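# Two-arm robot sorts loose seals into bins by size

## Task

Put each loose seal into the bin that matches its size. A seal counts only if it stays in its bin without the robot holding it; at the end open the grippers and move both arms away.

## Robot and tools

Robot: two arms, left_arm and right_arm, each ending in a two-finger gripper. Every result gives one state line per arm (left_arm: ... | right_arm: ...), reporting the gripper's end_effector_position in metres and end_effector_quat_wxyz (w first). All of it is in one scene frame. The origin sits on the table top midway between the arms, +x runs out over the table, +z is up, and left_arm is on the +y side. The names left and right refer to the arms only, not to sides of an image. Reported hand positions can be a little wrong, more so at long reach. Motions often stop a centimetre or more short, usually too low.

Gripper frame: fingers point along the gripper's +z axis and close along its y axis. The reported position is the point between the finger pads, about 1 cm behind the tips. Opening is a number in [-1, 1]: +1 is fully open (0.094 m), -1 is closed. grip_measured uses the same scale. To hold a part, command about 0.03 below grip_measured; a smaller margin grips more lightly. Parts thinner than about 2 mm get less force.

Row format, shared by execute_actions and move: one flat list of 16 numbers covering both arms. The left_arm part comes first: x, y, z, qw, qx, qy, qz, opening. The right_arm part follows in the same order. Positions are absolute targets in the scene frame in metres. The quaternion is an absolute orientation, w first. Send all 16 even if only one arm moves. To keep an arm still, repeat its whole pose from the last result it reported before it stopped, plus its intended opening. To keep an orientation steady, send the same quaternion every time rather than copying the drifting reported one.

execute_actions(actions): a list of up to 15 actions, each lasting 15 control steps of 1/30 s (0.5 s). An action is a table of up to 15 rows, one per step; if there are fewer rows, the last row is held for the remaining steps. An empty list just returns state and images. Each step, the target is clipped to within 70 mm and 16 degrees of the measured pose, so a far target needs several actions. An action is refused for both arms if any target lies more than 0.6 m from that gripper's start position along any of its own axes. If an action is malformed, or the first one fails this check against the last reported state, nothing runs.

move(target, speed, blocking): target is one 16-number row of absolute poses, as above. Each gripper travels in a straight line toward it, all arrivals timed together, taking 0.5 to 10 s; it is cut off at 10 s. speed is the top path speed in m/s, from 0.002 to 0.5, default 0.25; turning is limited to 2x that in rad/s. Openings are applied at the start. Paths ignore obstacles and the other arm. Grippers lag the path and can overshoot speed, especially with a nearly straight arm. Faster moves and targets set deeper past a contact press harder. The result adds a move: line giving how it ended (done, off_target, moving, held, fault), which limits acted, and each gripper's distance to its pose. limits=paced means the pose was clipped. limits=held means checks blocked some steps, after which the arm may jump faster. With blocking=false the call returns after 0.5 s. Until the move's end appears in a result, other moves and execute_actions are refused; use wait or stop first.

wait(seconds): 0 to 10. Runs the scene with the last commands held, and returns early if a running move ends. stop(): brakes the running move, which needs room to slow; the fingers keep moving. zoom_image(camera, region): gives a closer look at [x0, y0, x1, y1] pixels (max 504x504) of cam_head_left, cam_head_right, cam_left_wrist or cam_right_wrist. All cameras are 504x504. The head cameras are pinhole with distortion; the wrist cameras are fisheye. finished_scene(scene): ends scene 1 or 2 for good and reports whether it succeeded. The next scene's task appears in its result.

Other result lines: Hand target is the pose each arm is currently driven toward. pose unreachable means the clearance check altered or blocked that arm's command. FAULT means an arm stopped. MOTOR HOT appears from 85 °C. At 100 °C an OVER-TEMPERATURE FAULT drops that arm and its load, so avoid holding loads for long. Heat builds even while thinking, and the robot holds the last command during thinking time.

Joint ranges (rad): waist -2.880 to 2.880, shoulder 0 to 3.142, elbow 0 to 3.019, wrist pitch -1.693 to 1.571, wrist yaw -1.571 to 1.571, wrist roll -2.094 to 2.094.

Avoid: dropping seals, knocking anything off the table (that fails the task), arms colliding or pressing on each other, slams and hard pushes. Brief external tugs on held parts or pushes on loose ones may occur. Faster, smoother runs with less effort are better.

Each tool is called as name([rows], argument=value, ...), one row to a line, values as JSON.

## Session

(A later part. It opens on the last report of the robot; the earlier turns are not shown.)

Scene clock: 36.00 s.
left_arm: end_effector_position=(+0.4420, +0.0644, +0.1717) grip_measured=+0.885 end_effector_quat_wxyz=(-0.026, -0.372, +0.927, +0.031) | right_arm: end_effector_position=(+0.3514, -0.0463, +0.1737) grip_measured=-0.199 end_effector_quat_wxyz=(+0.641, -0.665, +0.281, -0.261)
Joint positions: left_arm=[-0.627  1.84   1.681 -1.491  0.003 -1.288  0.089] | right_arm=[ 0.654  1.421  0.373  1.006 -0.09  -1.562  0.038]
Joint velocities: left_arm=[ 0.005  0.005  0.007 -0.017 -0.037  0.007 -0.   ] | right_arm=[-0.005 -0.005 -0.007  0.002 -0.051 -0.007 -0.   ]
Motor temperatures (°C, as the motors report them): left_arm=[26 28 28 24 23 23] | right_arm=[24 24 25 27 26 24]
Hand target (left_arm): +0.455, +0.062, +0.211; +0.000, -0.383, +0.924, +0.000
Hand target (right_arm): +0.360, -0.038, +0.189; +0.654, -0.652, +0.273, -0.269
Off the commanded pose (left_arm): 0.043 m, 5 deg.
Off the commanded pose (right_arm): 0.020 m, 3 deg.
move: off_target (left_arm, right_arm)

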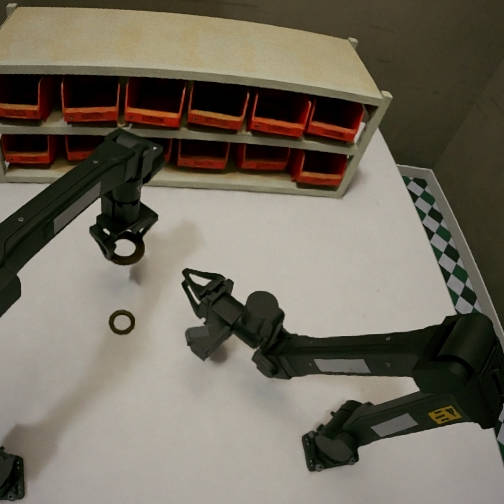

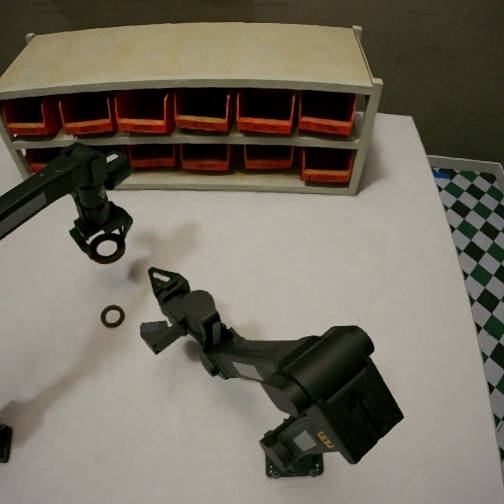

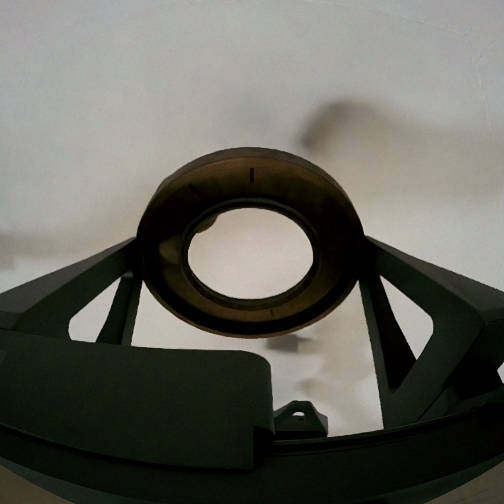

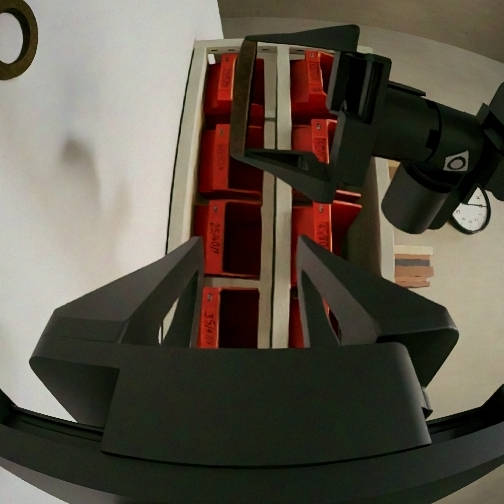

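execute_actions([
  [[0.455,0.062,0.211,0,-0.383,0.924,0,0.84, 0.355,0.0,0.185,0.653,-0.653,0.271,-0.271,-0.2]],
  [[0.455,0.062,0.211,0,-0.383,0.924,0,0.84, 0.365,0.025,0.18,0.653,-0.653,0.271,-0.271,-0.2]],
  [[0.455,0.062,0.211,0,-0.383,0.924,0,0.84, 0.365,0.025,0.18,0.653,-0.653,0.271,-0.271,-0.2]],
])

zoom_image(camera="cam_right_wrist", region=[180, 30, 380, 230])

Scene clock: 39.73 s.
left_arm: end_effector_position=(+0.4437, +0.0671, +0.1714) grip_measured=+0.885 end_effector_quat_wxyz=(-0.024, -0.375, +0.926, +0.033) | right_arm: end_effector_position=(+0.3592, +0.0151, +0.1645) grip_measured=-0.199 end_effector_quat_wxyz=(+0.639, -0.667, +0.279, -0.264)
Joint positions: left_arm=[-0.623  1.841  1.681 -1.492 -0.002 -1.292  0.089] | right_arm=[ 0.777  1.561  0.496  1.02   0.036 -1.564  0.038]
Joint velocities: left_arm=[-0.005 -0.005 -0.002 -0.012 -0.051  0.037 -0.   ] | right_arm=[ 0.005  0.015 -0.007 -0.002 -0.081 -0.081 -0.   ]
Motor temperatures (°C, as the motors report them): left_arm=[26 29 29 24 23 23] | right_arm=[24 24 25 27 26 24]
Hand target (left_arm): +0.453, +0.063, +0.211; +0.000, -0.383, +0.924, -0.000
Hand target (right_arm): +0.364, +0.024, +0.180; +0.653, -0.653, +0.271, -0.271
Off the commanded pose (left_arm): 0.041 m, 5 deg.
Off the commanded pose (right_arm): 0.019 m, 3 deg.

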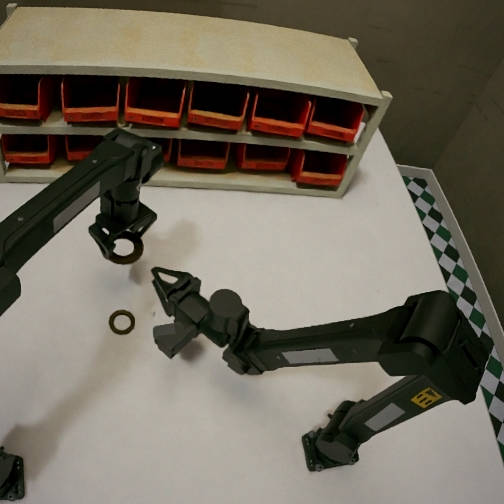

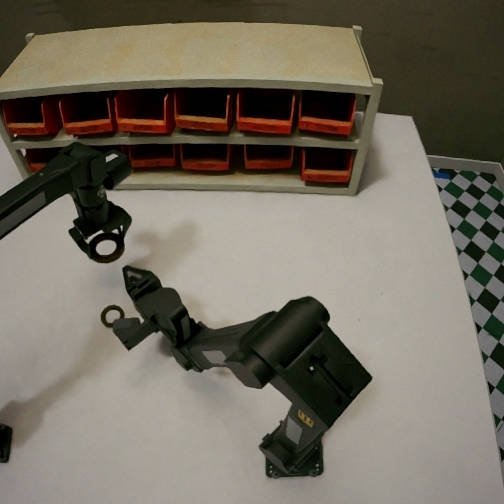

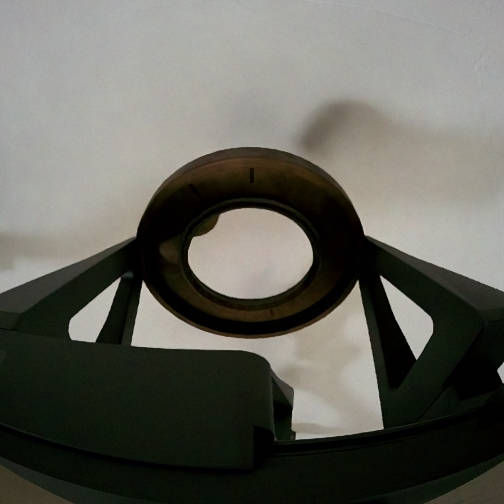

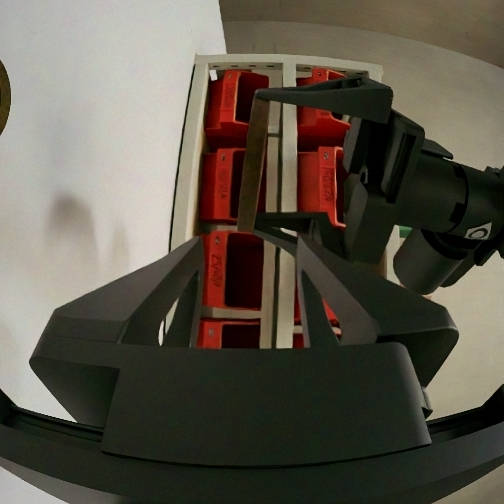

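Region (180, 30, 380, 230) of cam_right_wrist's 504x504 image, scaled by 2.520, with more detail than that image has.

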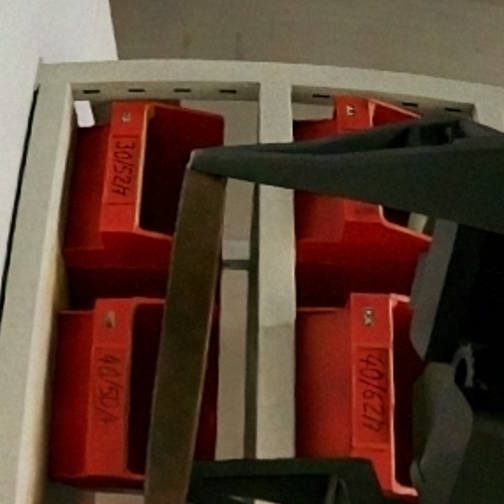

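execute_actions([
  [[0.455,0.062,0.211,0,-0.383,0.924,0,0.84, 0.378,0.045,0.181,0.668,-0.636,0.31,-0.231,-0.2]],
  [[0.455,0.062,0.211,0,-0.383,0.924,0,0.84, 0.393,0.063,0.181,0.668,-0.636,0.31,-0.231,-0.2]],
  [[0.455,0.062,0.211,0,-0.383,0.924,0,0.84, 0.407,0.078,0.181,0.668,-0.636,0.31,-0.231,-0.2]],
  [[0.455,0.062,0.211,0,-0.383,0.924,0,0.84, 0.407,0.078,0.181,0.668,-0.636,0.31,-0.231,-0.2]],
])

Scene clock: 43.57 s.
left_arm: end_effector_position=(+0.4437, +0.0671, +0.1714) grip_measured=+0.885 end_effector_quat_wxyz=(-0.024, -0.375, +0.926, +0.033) | right_arm: end_effector_position=(+0.4015, +0.0667, +0.1750) grip_measured=-0.199 end_effector_quat_wxyz=(+0.663, -0.640, +0.310, -0.233)
Joint positions: left_arm=[-0.623  1.841  1.681 -1.492 -0.002 -1.292  0.089] | right_arm=[ 0.789  1.681  0.681  0.987  0.048 -1.458  0.038]
Joint velocities: left_arm=[-0.005 -0.005  0.002  0.007 -0.066  0.037  0.001] | right_arm=[-0.005 -0.005 -0.032  0.012 -0.007 -0.007  0.001]
Motor temperatures (°C, as the motors report them): left_arm=[26 29 29 24 23 23] | right_arm=[24 24 25 27 26 24]
Hand target (left_arm): +0.453, +0.063, +0.211; +0.000, -0.383, +0.924, -0.000
Hand target (right_arm): +0.407, +0.078, +0.181; +0.668, -0.636, +0.310, -0.231
Off the commanded pose (left_arm): 0.041 m, 5 deg.
Off the commanded pose (right_arm): 0.014 m, 1 deg.

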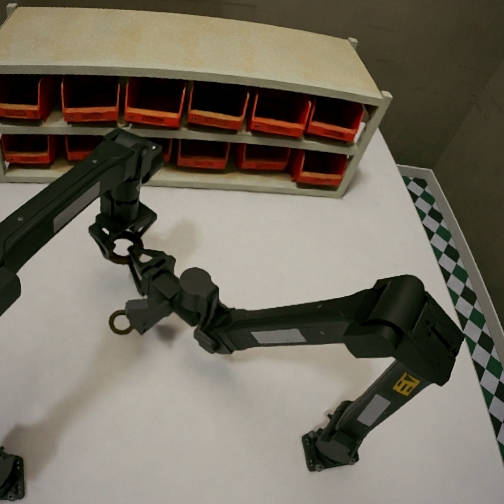

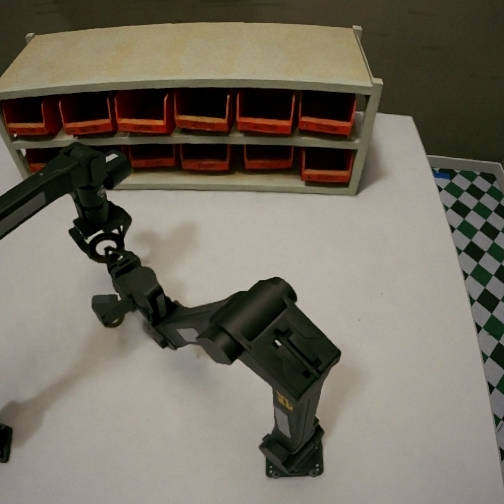

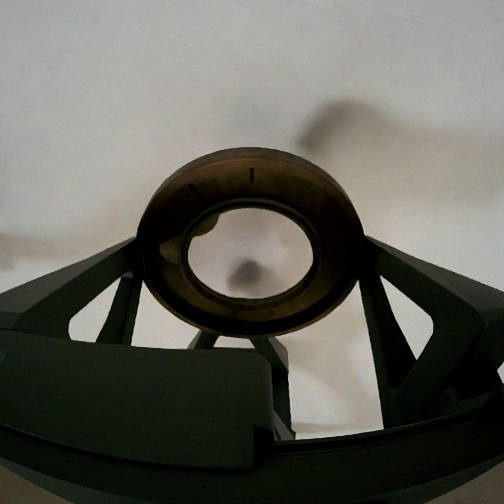

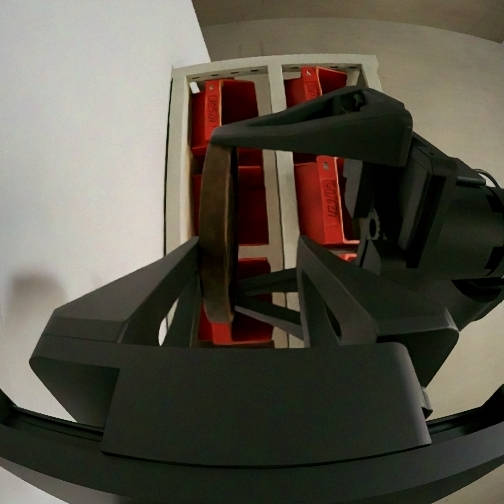

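Lower about 12 mm.

execute_actions([
  [[0.455,0.062,0.211,0,-0.383,0.924,0,0.84, 0.409,0.079,0.168,0.668,-0.636,0.31,-0.231,-0.2]],
  [[0.455,0.062,0.211,0,-0.383,0.924,0,0.84, 0.412,0.081,0.168,0.668,-0.636,0.31,-0.231,-0.2]],
])

Scene clock: 45.40 s.
left_arm: end_effector_position=(+0.4437, +0.0671, +0.1714) grip_measured=+0.885 end_effector_quat_wxyz=(-0.024, -0.375, +0.926, +0.033) | right_arm: end_effector_position=(+0.4040, +0.0694, +0.1545) grip_measured=-0.199 end_effector_quat_wxyz=(+0.653, -0.650, +0.314, -0.230)
Joint positions: left_arm=[-0.623  1.841  1.681 -1.492 -0.002 -1.292  0.089] | right_arm=[ 0.789  1.727  0.687  0.998  0.048 -1.457  0.038]
Joint velocities: left_arm=[ 0.005  0.005  0.002  0.002 -0.037  0.081  0.   ] | right_arm=[-0.005  0.005 -0.012 -0.002 -0.066 -0.022 -0.   ]
Motor temperatures (°C, as the motors report them): left_arm=[26 29 29 24 23 23] | right_arm=[24 24 25 27 26 24]
Hand target (left_arm): +0.453, +0.063, +0.211; +0.000, -0.383, +0.924, -0.000
Hand target (right_arm): +0.411, +0.080, +0.168; +0.668, -0.636, +0.310, -0.231
Off the commanded pose (left_arm): 0.041 m, 5 deg.
Off the commanded pose (right_arm): 0.020 m, 2 deg.

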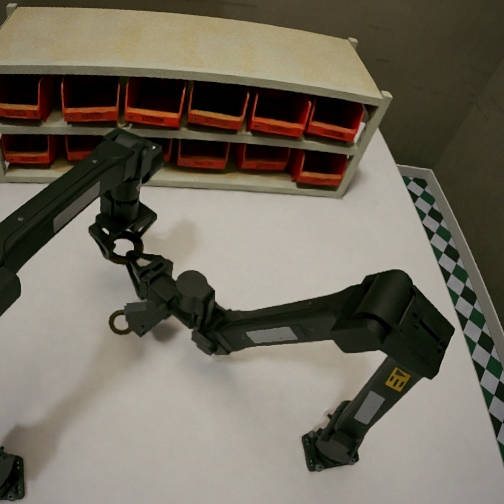

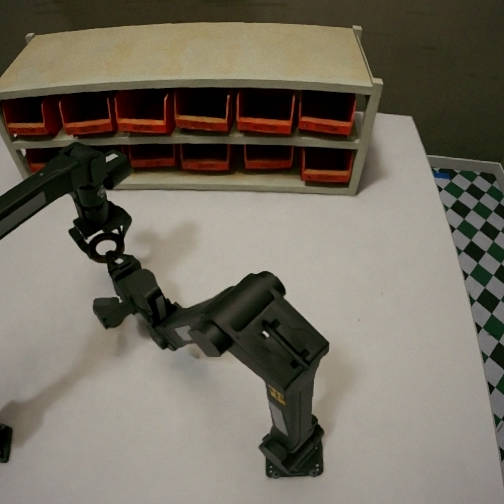

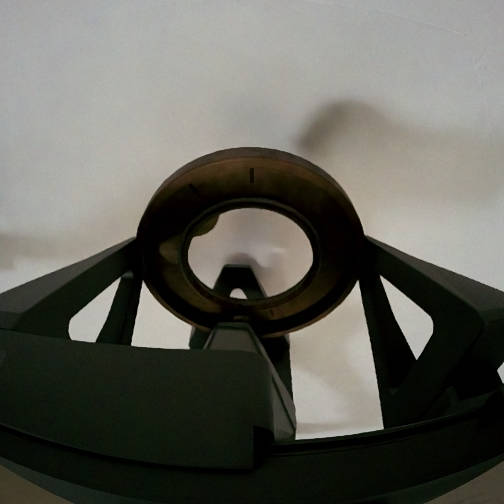

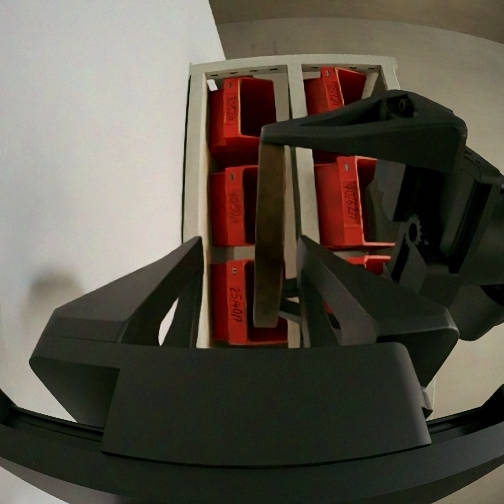

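execute_actions([
  [[0.455,0.062,0.211,0,-0.383,0.924,0,0.84, 0.412,0.081,0.1755,0.6775,-0.626,0.3065,-0.2357,-0.3]],
  [[0.455,0.062,0.211,0,-0.383,0.924,0,0.84, 0.412,0.081,0.1755,0.6775,-0.626,0.3065,-0.2357,-0.3]],
])

zoom_image(camera="cam_right_wrist", region=[190, 50, 380, 240])

Scene clock: 49.40 s.
left_arm: end_effector_position=(+0.4437, +0.0671, +0.1714) grip_measured=+0.885 end_effector_quat_wxyz=(-0.024, -0.375, +0.926, +0.033) | right_arm: end_effector_position=(+0.4044, +0.0698, +0.1606) grip_measured=-0.299 end_effector_quat_wxyz=(+0.661, -0.642, +0.311, -0.233)
Joint positions: left_arm=[-0.623  1.841  1.681 -1.492 -0.002 -1.292  0.089] | right_arm=[ 0.789  1.727  0.689  1.021  0.048 -1.457  0.033]
Joint velocities: left_arm=[-0.005 -0.005  0.007  0.007 -0.022 -0.022 -0.001] | right_arm=[ 0.015  0.005  0.027 -0.002 -0.066 -0.022 -0.001]
Motor temperatures (°C, as the motors report them): left_arm=[26 29 30 24 23 23] | right_arm=[24 24 25 27 26 24]
Hand target (left_arm): +0.453, +0.063, +0.211; +0.000, -0.383, +0.924, -0.000
Hand target (right_arm): +0.411, +0.080, +0.176; +0.677, -0.626, +0.306, -0.236
Off the commanded pose (left_arm): 0.041 m, 5 deg.
Off the commanded pose (right_arm): 0.020 m, 3 deg.

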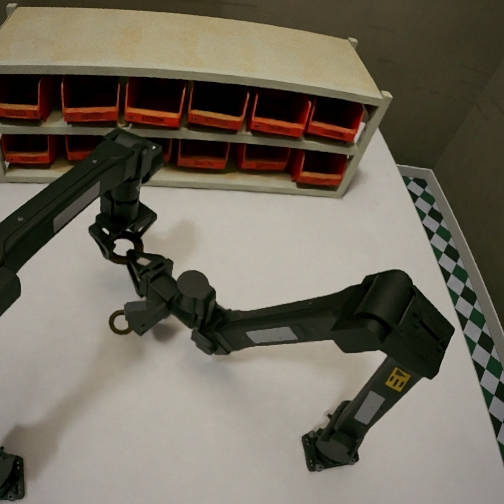

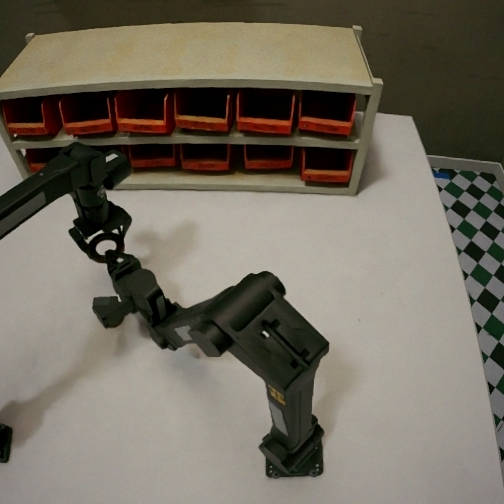

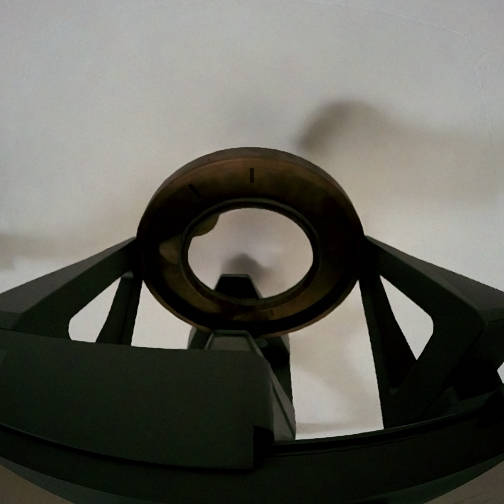

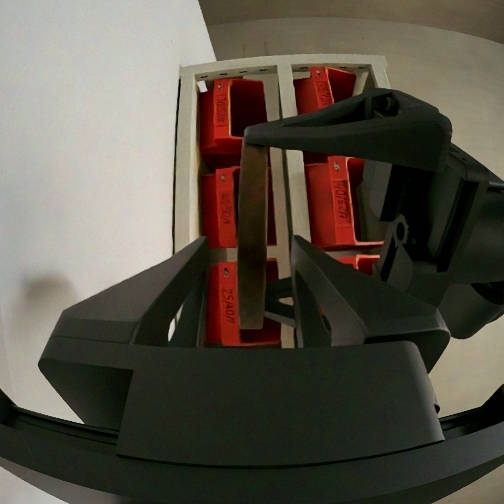

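Region (190, 50, 380, 240) of cam_right_wrist's 504x504 image, scaled by 2.653, with more detail than that image has.

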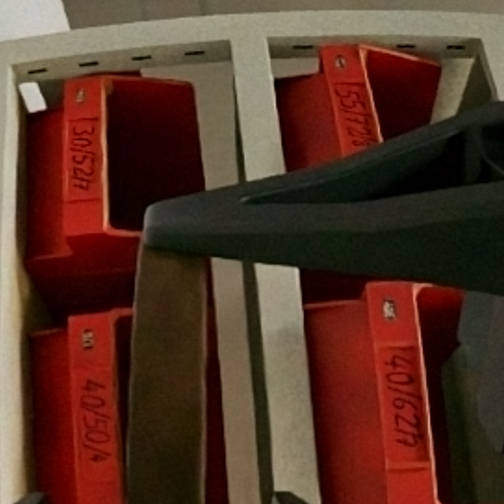

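execute_actions([
  [[0.455,0.062,0.211,0,-0.383,0.924,0,0.84, 0.412,0.081,0.1755,0.6775,-0.626,0.3065,-0.2357,-0.7]],
  [[0.455,0.062,0.211,0,-0.383,0.924,0,0.84, 0.412,0.081,0.1755,0.6775,-0.626,0.3065,-0.2357,-0.86]],
])

Scene clock: 51.57 s.
left_arm: end_effector_position=(+0.4436, +0.0670, +0.1718) grip_measured=+0.885 end_effector_quat_wxyz=(-0.024, -0.375, +0.926, +0.032) | right_arm: end_effector_position=(+0.4045, +0.0697, +0.1607) grip_measured=-0.819 end_effector_quat_wxyz=(+0.662, -0.640, +0.314, -0.231)
Joint positions: left_arm=[-0.623  1.84   1.681 -1.492 -0.002 -1.292  0.089] | right_arm=[ 0.789  1.727  0.689  1.021  0.049 -1.45   0.009]
Joint velocities: left_arm=[-0.005  0.005 -0.007  0.002 -0.095 -0.037 -0.001] | right_arm=[-0.015  0.015 -0.012 -0.002 -0.022  0.022 -0.001]
Motor temperatures (°C, as the motors report them): left_arm=[26 29 30 24 23 23] | right_arm=[24 24 25 27 26 24]
Hand target (left_arm): +0.453, +0.063, +0.211; +0.000, -0.383, +0.924, -0.000
Hand target (right_arm): +0.411, +0.080, +0.176; +0.677, -0.626, +0.306, -0.236
Off the commanded pose (left_arm): 0.041 m, 5 deg.
Off the commanded pose (right_arm): 0.020 m, 3 deg.

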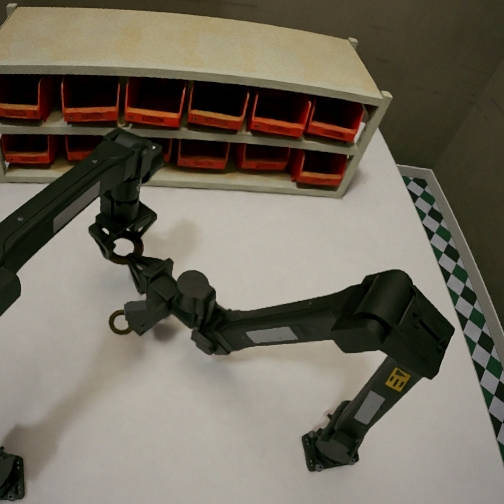

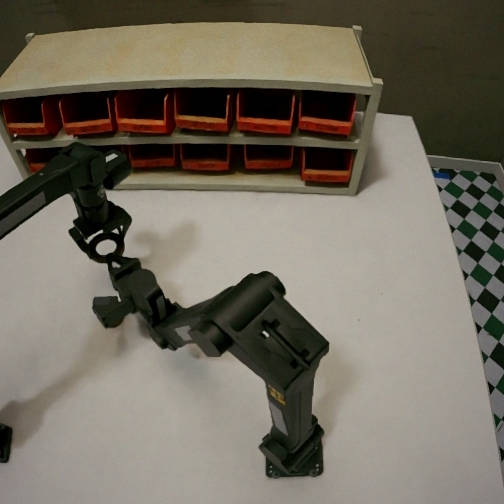

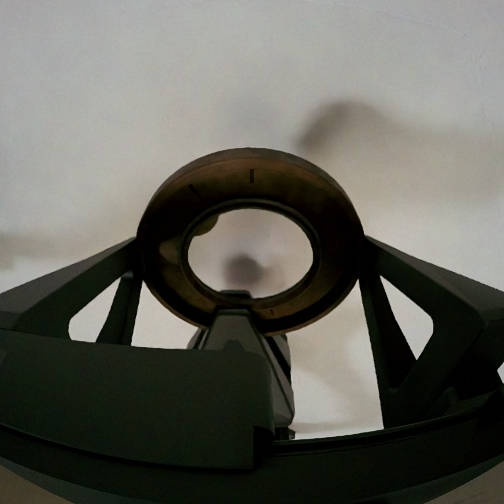

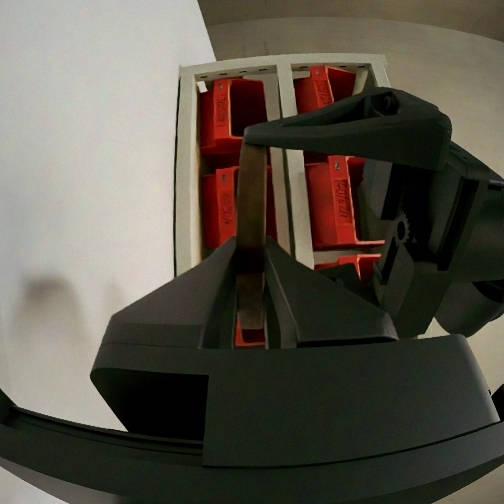

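execute_actions([
  [[0.455,0.062,0.211,0,-0.383,0.924,0,1, 0.412,0.081,0.1755,0.6775,-0.626,0.3065,-0.2357,-0.86]],
  [[0.455,0.062,0.211,0,-0.383,0.924,0,1, 0.385,0.054,0.16,0.6775,-0.626,0.3065,-0.2357,-0.86]],
  [[0.455,0.062,0.211,0,-0.383,0.924,0,1, 0.35,0.01,0.16,0.6775,-0.626,0.3065,-0.2357,-0.86]],
  [[0.46,0.09,0.22,0,-0.383,0.924,0,1, 0.33,-0.04,0.17,0.6775,-0.626,0.3065,-0.2357,-0.86]],
])

move(target=[0.36,0.16,0.14,0.462,0,0.887,0,1, 0.5,-0.36,0.3,0.5,-0.5,0.5,-0.5,-0.86])

move(target=[0.32,0.073,0.06,0.462,0,0.887,0,1, 0.6,-0.43,0.34,0.5,-0.5,0.5,-0.5,-0.86], speed=0.15)

Scene clock: 57.73 s.
left_arm: end_effector_position=(+0.4539, +0.0962, +0.1905) grip_measured=+1.000 end_effector_quat_wxyz=(-0.018, -0.392, +0.919, +0.022) | right_arm: end_effector_position=(+0.3263, -0.0441, +0.1632) grip_measured=-0.819 end_effector_quat_wxyz=(+0.670, -0.632, +0.311, -0.234)
Joint positions: left_arm=[-0.567  1.805  1.681 -1.504 -0.002 -1.271  0.094] | right_arm=[ 0.721  1.487  0.314  1.181 -0.016 -1.45   0.009]
Joint velocities: left_arm=[-0.005 -0.015  0.007 -0.007  0.007  0.007  0.   ] | right_arm=[ 0.005 -0.015 -0.032 -0.017 -0.11   0.037 -0.001]
Motor temperatures (°C, as the motors report them): left_arm=[26 29 30 24 23 23] | right_arm=[24 24 25 27 26 24]
Hand target (left_arm): +0.459, +0.091, +0.220; +0.001, -0.383, +0.924, +0.001
Hand target (right_arm): +0.330, -0.040, +0.171; +0.677, -0.626, +0.306, -0.236
Off the commanded pose (left_arm): 0.031 m, 3 deg.
Off the commanded pose (right_arm): 0.009 m, 1 deg.

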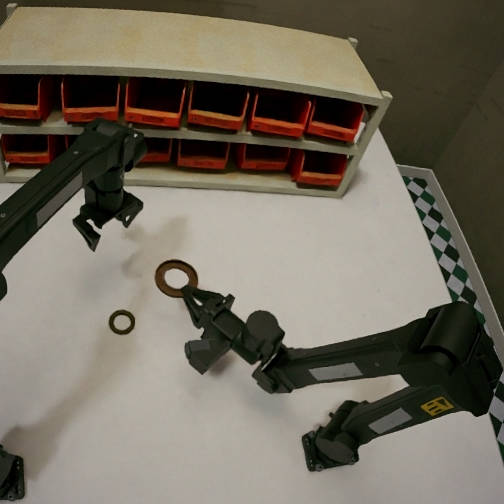

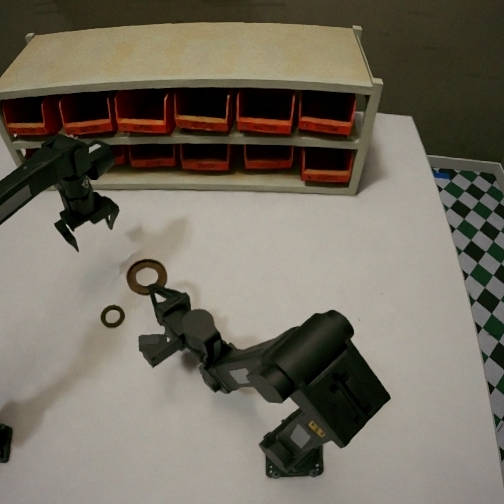

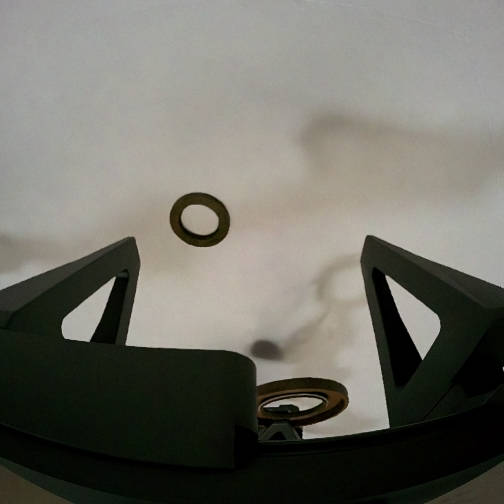

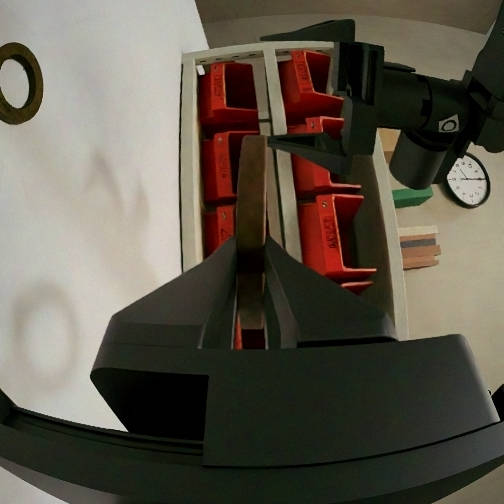

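Scene clock: 60.83 s.
left_arm: end_effector_position=(+0.3601, +0.1643, +0.1328) grip_measured=+1.000 end_effector_quat_wxyz=(+0.447, -0.011, +0.895, +0.010) | right_arm: end_effector_position=(+0.4841, -0.3642, +0.2783) grip_measured=-0.819 end_effector_quat_wxyz=(+0.495, -0.507, +0.506, -0.491)
Joint positions: left_arm=[-0.719  1.188  0.574 -0.143 -0.506 -0.419  0.094] | right_arm=[-0.063  1.134  0.528  0.579 -0.028 -1.568  0.009]
Joint velocities: left_arm=[-0.005 -0.015 -0.017  0.012 -0.037  0.051  0.   ] | right_arm=[-0.005 -0.005 -0.037 -0.007 -0.022  0.022  0.001]
Motor temperatures (°C, as the motors report them): left_arm=[26 29 30 24 23 23] | right_arm=[24 24 26 27 26 24]
Hand target (left_arm): +0.361, +0.160, +0.143; +0.461, -0.006, +0.888, +0.001
Hand target (right_arm): +0.497, -0.366, +0.303; +0.501, -0.499, +0.496, -0.504
Off the commanded pose (left_arm): 0.008 m, 3 deg.
Off the commanded pose (right_arm): 0.027 m, 2 deg.
move: off_target (left_arm, right_arm)

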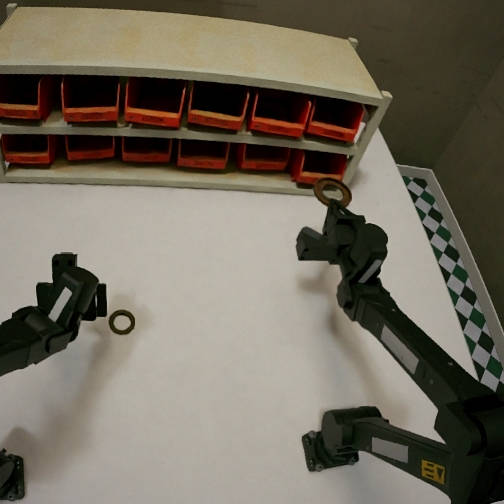

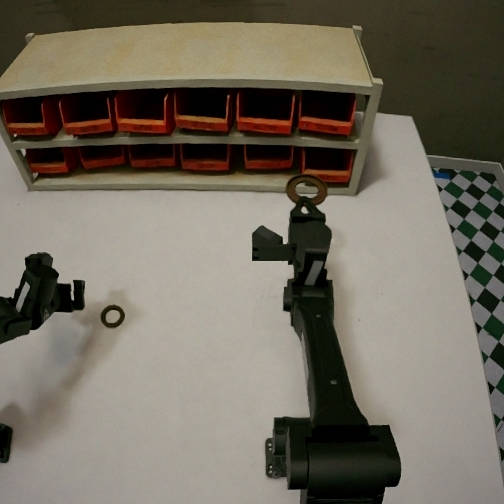

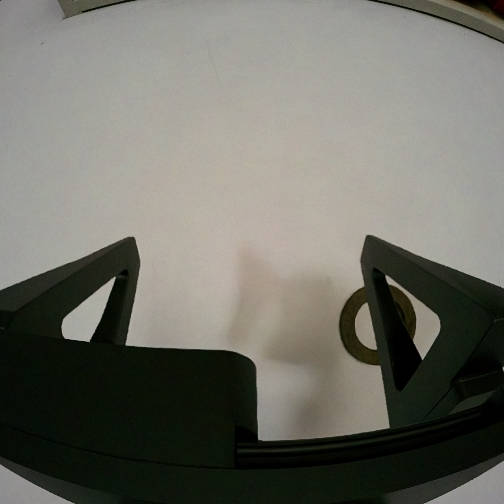

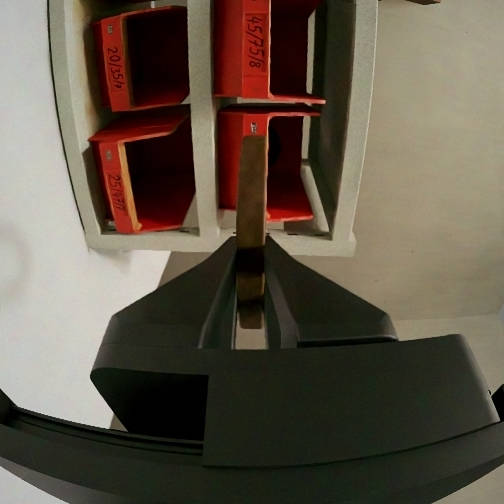

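Scene clock: 62.27 s.
left_arm: end_effector_position=(+0.3135, +0.0778, +0.0538) grip_measured=+1.000 end_effector_quat_wxyz=(+0.452, +0.010, +0.892, +0.009) | right_arm: end_effector_position=(+0.5857, -0.4285, +0.3139) grip_measured=-0.819 end_effector_quat_wxyz=(+0.493, -0.507, +0.512, -0.488)
Joint positions: left_arm=[-1.009  1.469  0.558  0.033 -0.694 -0.625  0.094] | right_arm=[-0.21   1.374  0.848  0.488 -0.169 -1.568  0.009]
Joint velocities: left_arm=[-0.005 -0.024  0.007  0.002 -0.022 -0.081  0.   ] | right_arm=[-0.015 -0.005 -0.012  0.007 -0.022 -0.022 -0.001]
Motor temperatures (°C, as the motors report them): left_arm=[26 29 30 24 23 23] | right_arm=[24 24 26 27 26 24]
Hand target (left_arm): +0.318, +0.071, +0.058; +0.460, -0.001, +0.888, -0.003
Hand target (right_arm): +0.597, -0.432, +0.338; +0.499, -0.501, +0.500, -0.500
Off the commanded pose (left_arm): 0.010 m, 2 deg.
Off the commanded pose (right_arm): 0.030 m, 2 deg.
move: off_target (right_arm)

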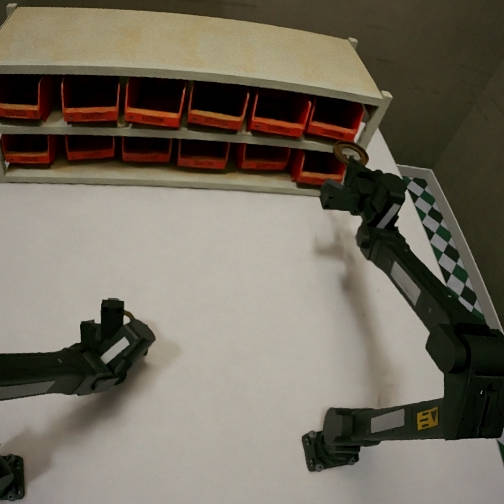

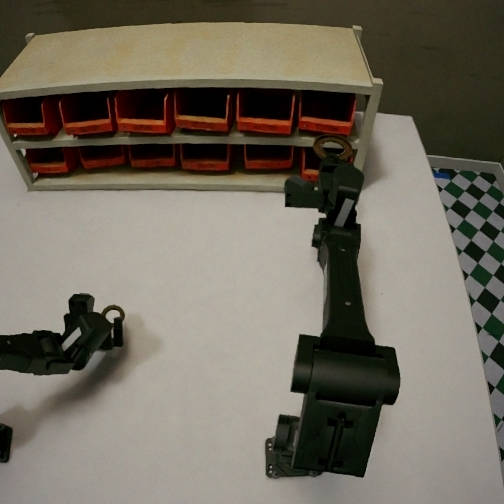

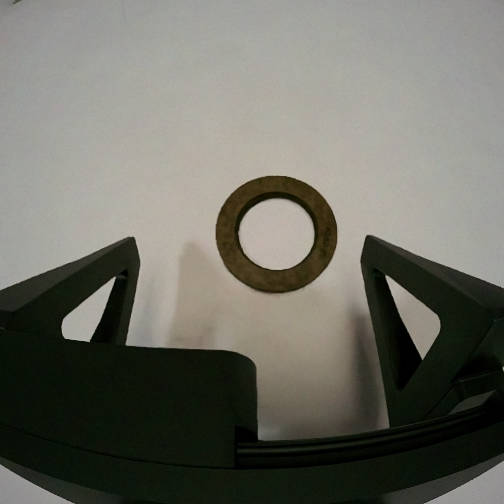

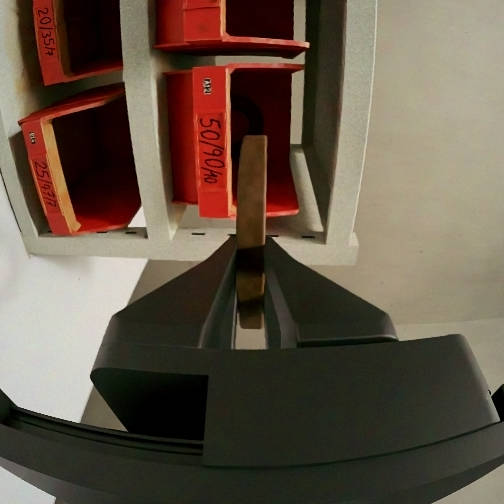

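move(target=[0.345,0.058,0.022,0.462,0,0.887,0,1, 0.69,-0.428,0.37,0.431,-0.561,0.561,-0.431,-0.86], speed=0.1)

Scene clock: 65.80 s.
left_arm: end_effector_position=(+0.3339, +0.0659, +0.0232) grip_measured=+1.000 end_effector_quat_wxyz=(+0.460, -0.005, +0.888, +0.000) | right_arm: end_effector_position=(+0.6764, -0.4312, +0.3429) grip_measured=-0.819 end_effector_quat_wxyz=(-0.423, +0.563, -0.575, +0.417)
Joint positions: left_arm=[-0.988  1.619  0.587  0.189 -0.689 -0.625  0.094] | right_arm=[-0.182  1.534  1.28  -0.047 -0.132 -1.594  0.009]
Joint velocities: left_arm=[ 0.005 -0.015  0.017 -0.007 -0.007 -0.022  0.   ] | right_arm=[-0.005 -0.005  0.002 -0.002  0.037 -0.037 -0.   ]
Motor temperatures (°C, as the motors report them): left_arm=[26 29 29 24 23 23] | right_arm=[24 24 26 27 26 24]
Hand target (left_arm): +0.345, +0.058, +0.022; +0.462, -0.000, +0.887, +0.000
Hand target (right_arm): +0.689, -0.429, +0.369; -0.431, +0.559, -0.562, +0.431
Off the commanded pose (left_arm): 0.014 m, 1 deg.
Off the commanded pose (right_arm): 0.030 m, 2 deg.
move: off_target (left_arm, right_arm)

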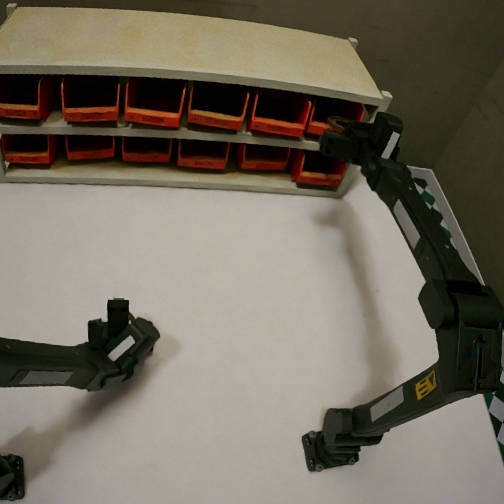

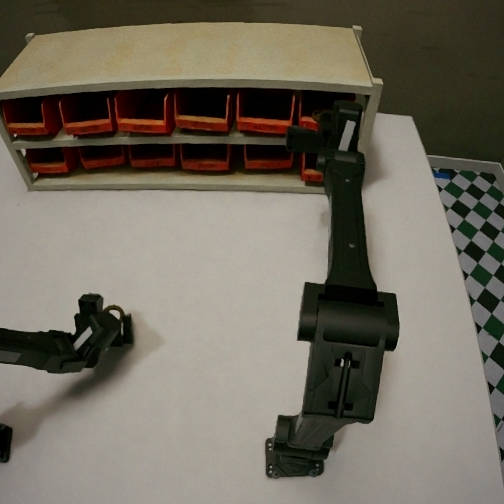

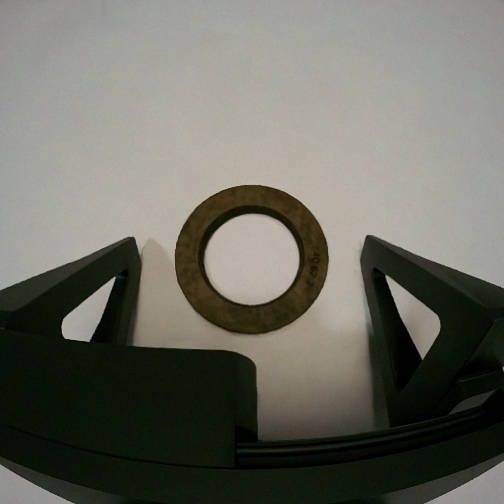

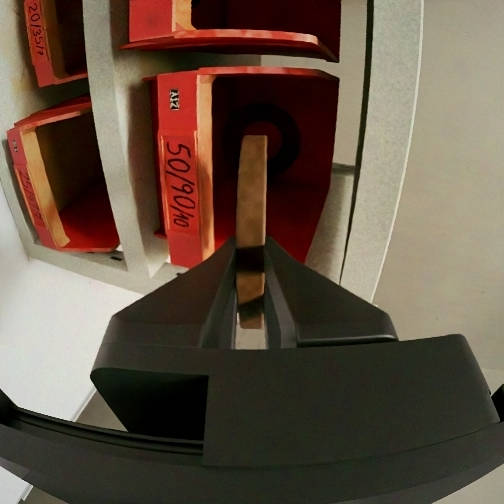

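move(target=[0.347,0.058,0.01,0.462,0,0.887,0,1, 0.75,-0.418,0.355,0.431,-0.561,0.561,-0.431,-0.86], speed=0.06)

Scene clock: 69.40 s.
left_arm: end_effector_position=(+0.3395, +0.0618, +0.0221) grip_measured=+1.000 end_effector_quat_wxyz=(+0.469, -0.006, +0.883, -0.006) | right_arm: end_effector_position=(+0.7342, -0.4213, +0.3240) grip_measured=-0.819 end_effector_quat_wxyz=(-0.419, +0.568, -0.574, +0.415)
Joint positions: left_arm=[-0.984  1.641  0.59   0.239 -0.69  -0.612  0.094] | right_arm=[-0.151  1.688  1.424 -0.048 -0.104 -1.595  0.009]
Joint velocities: left_arm=[ 0.005 -0.005 -0.007  0.002 -0.022  0.022  0.   ] | right_arm=[ 0.015 -0.015  0.007  0.017  0.066  0.051  0.   ]
Motor temperatures (°C, as the motors report them): left_arm=[26 28 29 24 23 23] | right_arm=[24 24 27 27 26 24]
Hand target (left_arm): +0.347, +0.058, +0.010; +0.462, -0.000, +0.887, +0.000
Hand target (right_arm): +0.747, -0.418, +0.354; -0.431, +0.561, -0.561, +0.431
Off the commanded pose (left_arm): 0.015 m, 1 deg.
Off the commanded pose (right_arm): 0.035 m, 3 deg.
move: off_target (left_arm, right_arm)

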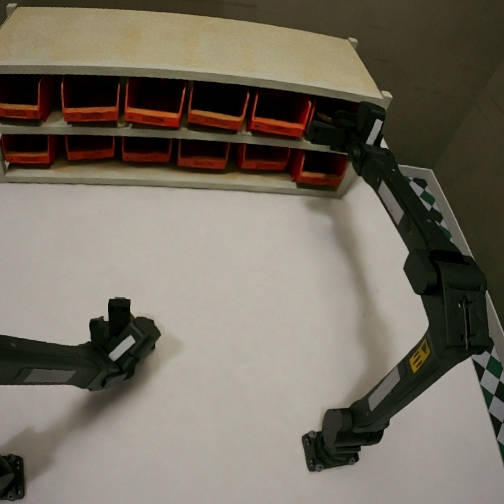

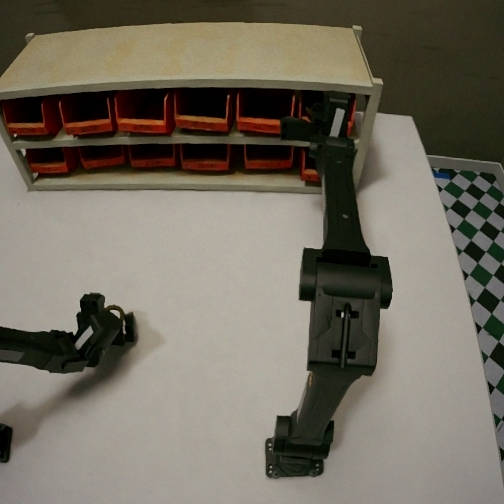

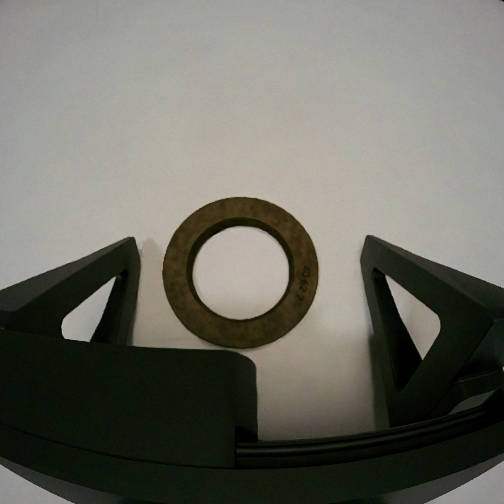

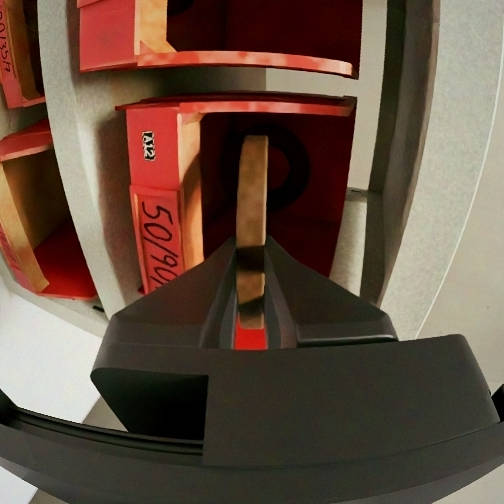

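execute_actions([
  [[0.34,0.062,0.012,0.462,0,0.887,0,0.6, 0.765,-0.424,0.356,0.431,-0.561,0.561,-0.431,-0.86]],
  [[0.34,0.062,0.012,0.462,0,0.887,0,0.4, 0.782,-0.428,0.356,0.431,-0.561,0.561,-0.431,-0.86]],
  [[0.34,0.062,0.012,0.462,0,0.887,0,0.25, 0.797,-0.428,0.356,0.431,-0.561,0.561,-0.431,-0.86]],
  [[0.34,0.062,0.012,0.462,0,0.887,0,0.25, 0.797,-0.428,0.356,0.431,-0.561,0.561,-0.431,-0.86]],
])

Scene clock: 73.23 s.
left_arm: end_effector_position=(+0.3395, +0.0620, +0.0222) grip_measured=+0.280 end_effector_quat_wxyz=(+0.470, -0.007, +0.883, -0.006) | right_arm: end_effector_position=(+0.7837, -0.4263, +0.3282) grip_measured=-0.819 end_effector_quat_wxyz=(-0.421, +0.567, -0.572, +0.416)
Joint positions: left_arm=[-0.984  1.641  0.59   0.239 -0.691 -0.612  0.06 ] | right_arm=[-0.151  1.812  1.601 -0.095 -0.107 -1.595  0.009]
Joint velocities: left_arm=[-0.005 -0.015  0.012  0.017 -0.037 -0.007  0.   ] | right_arm=[-0.015 -0.005  0.012  0.002 -0.007 -0.022 -0.001]
Motor temperatures (°C, as the motors report them): left_arm=[26 28 29 24 23 23] | right_arm=[24 25 28 27 26 24]
Hand target (left_arm): +0.340, +0.062, +0.012; +0.462, +0.000, +0.887, -0.000
Hand target (right_arm): +0.795, -0.428, +0.356; -0.431, +0.561, -0.560, +0.431
Off the commanded pose (left_arm): 0.010 m, 1 deg.
Off the commanded pose (right_arm): 0.031 m, 3 deg.

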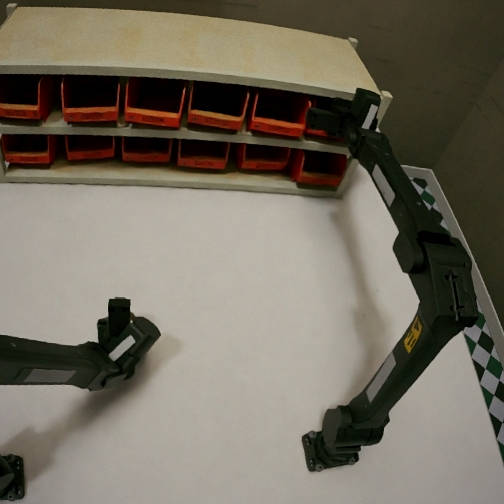

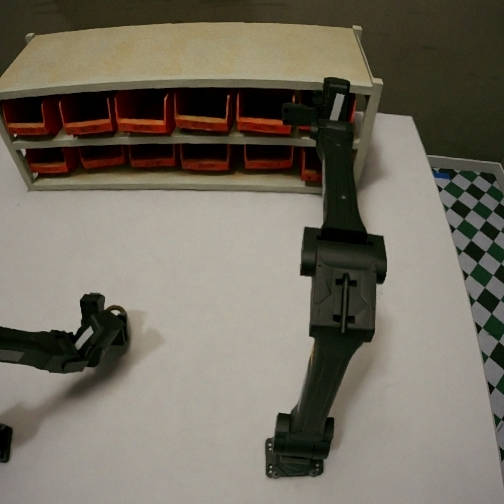

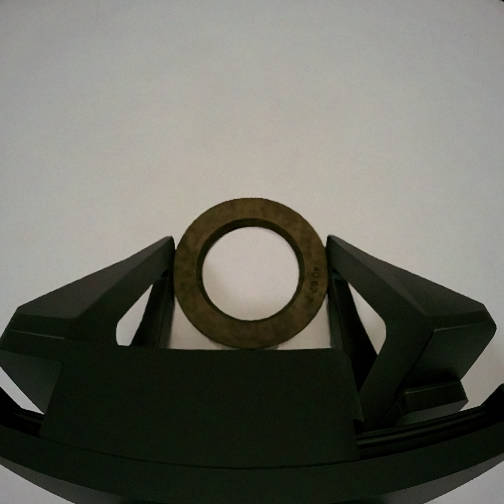

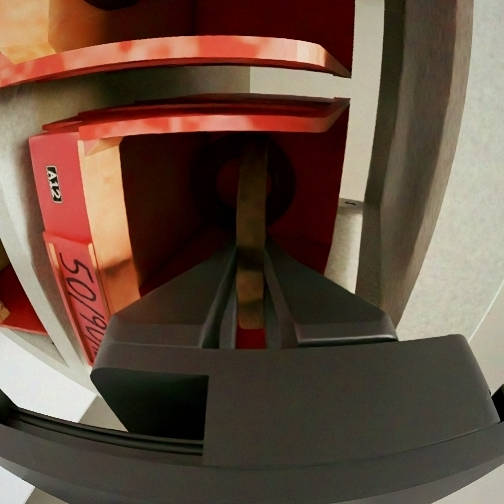

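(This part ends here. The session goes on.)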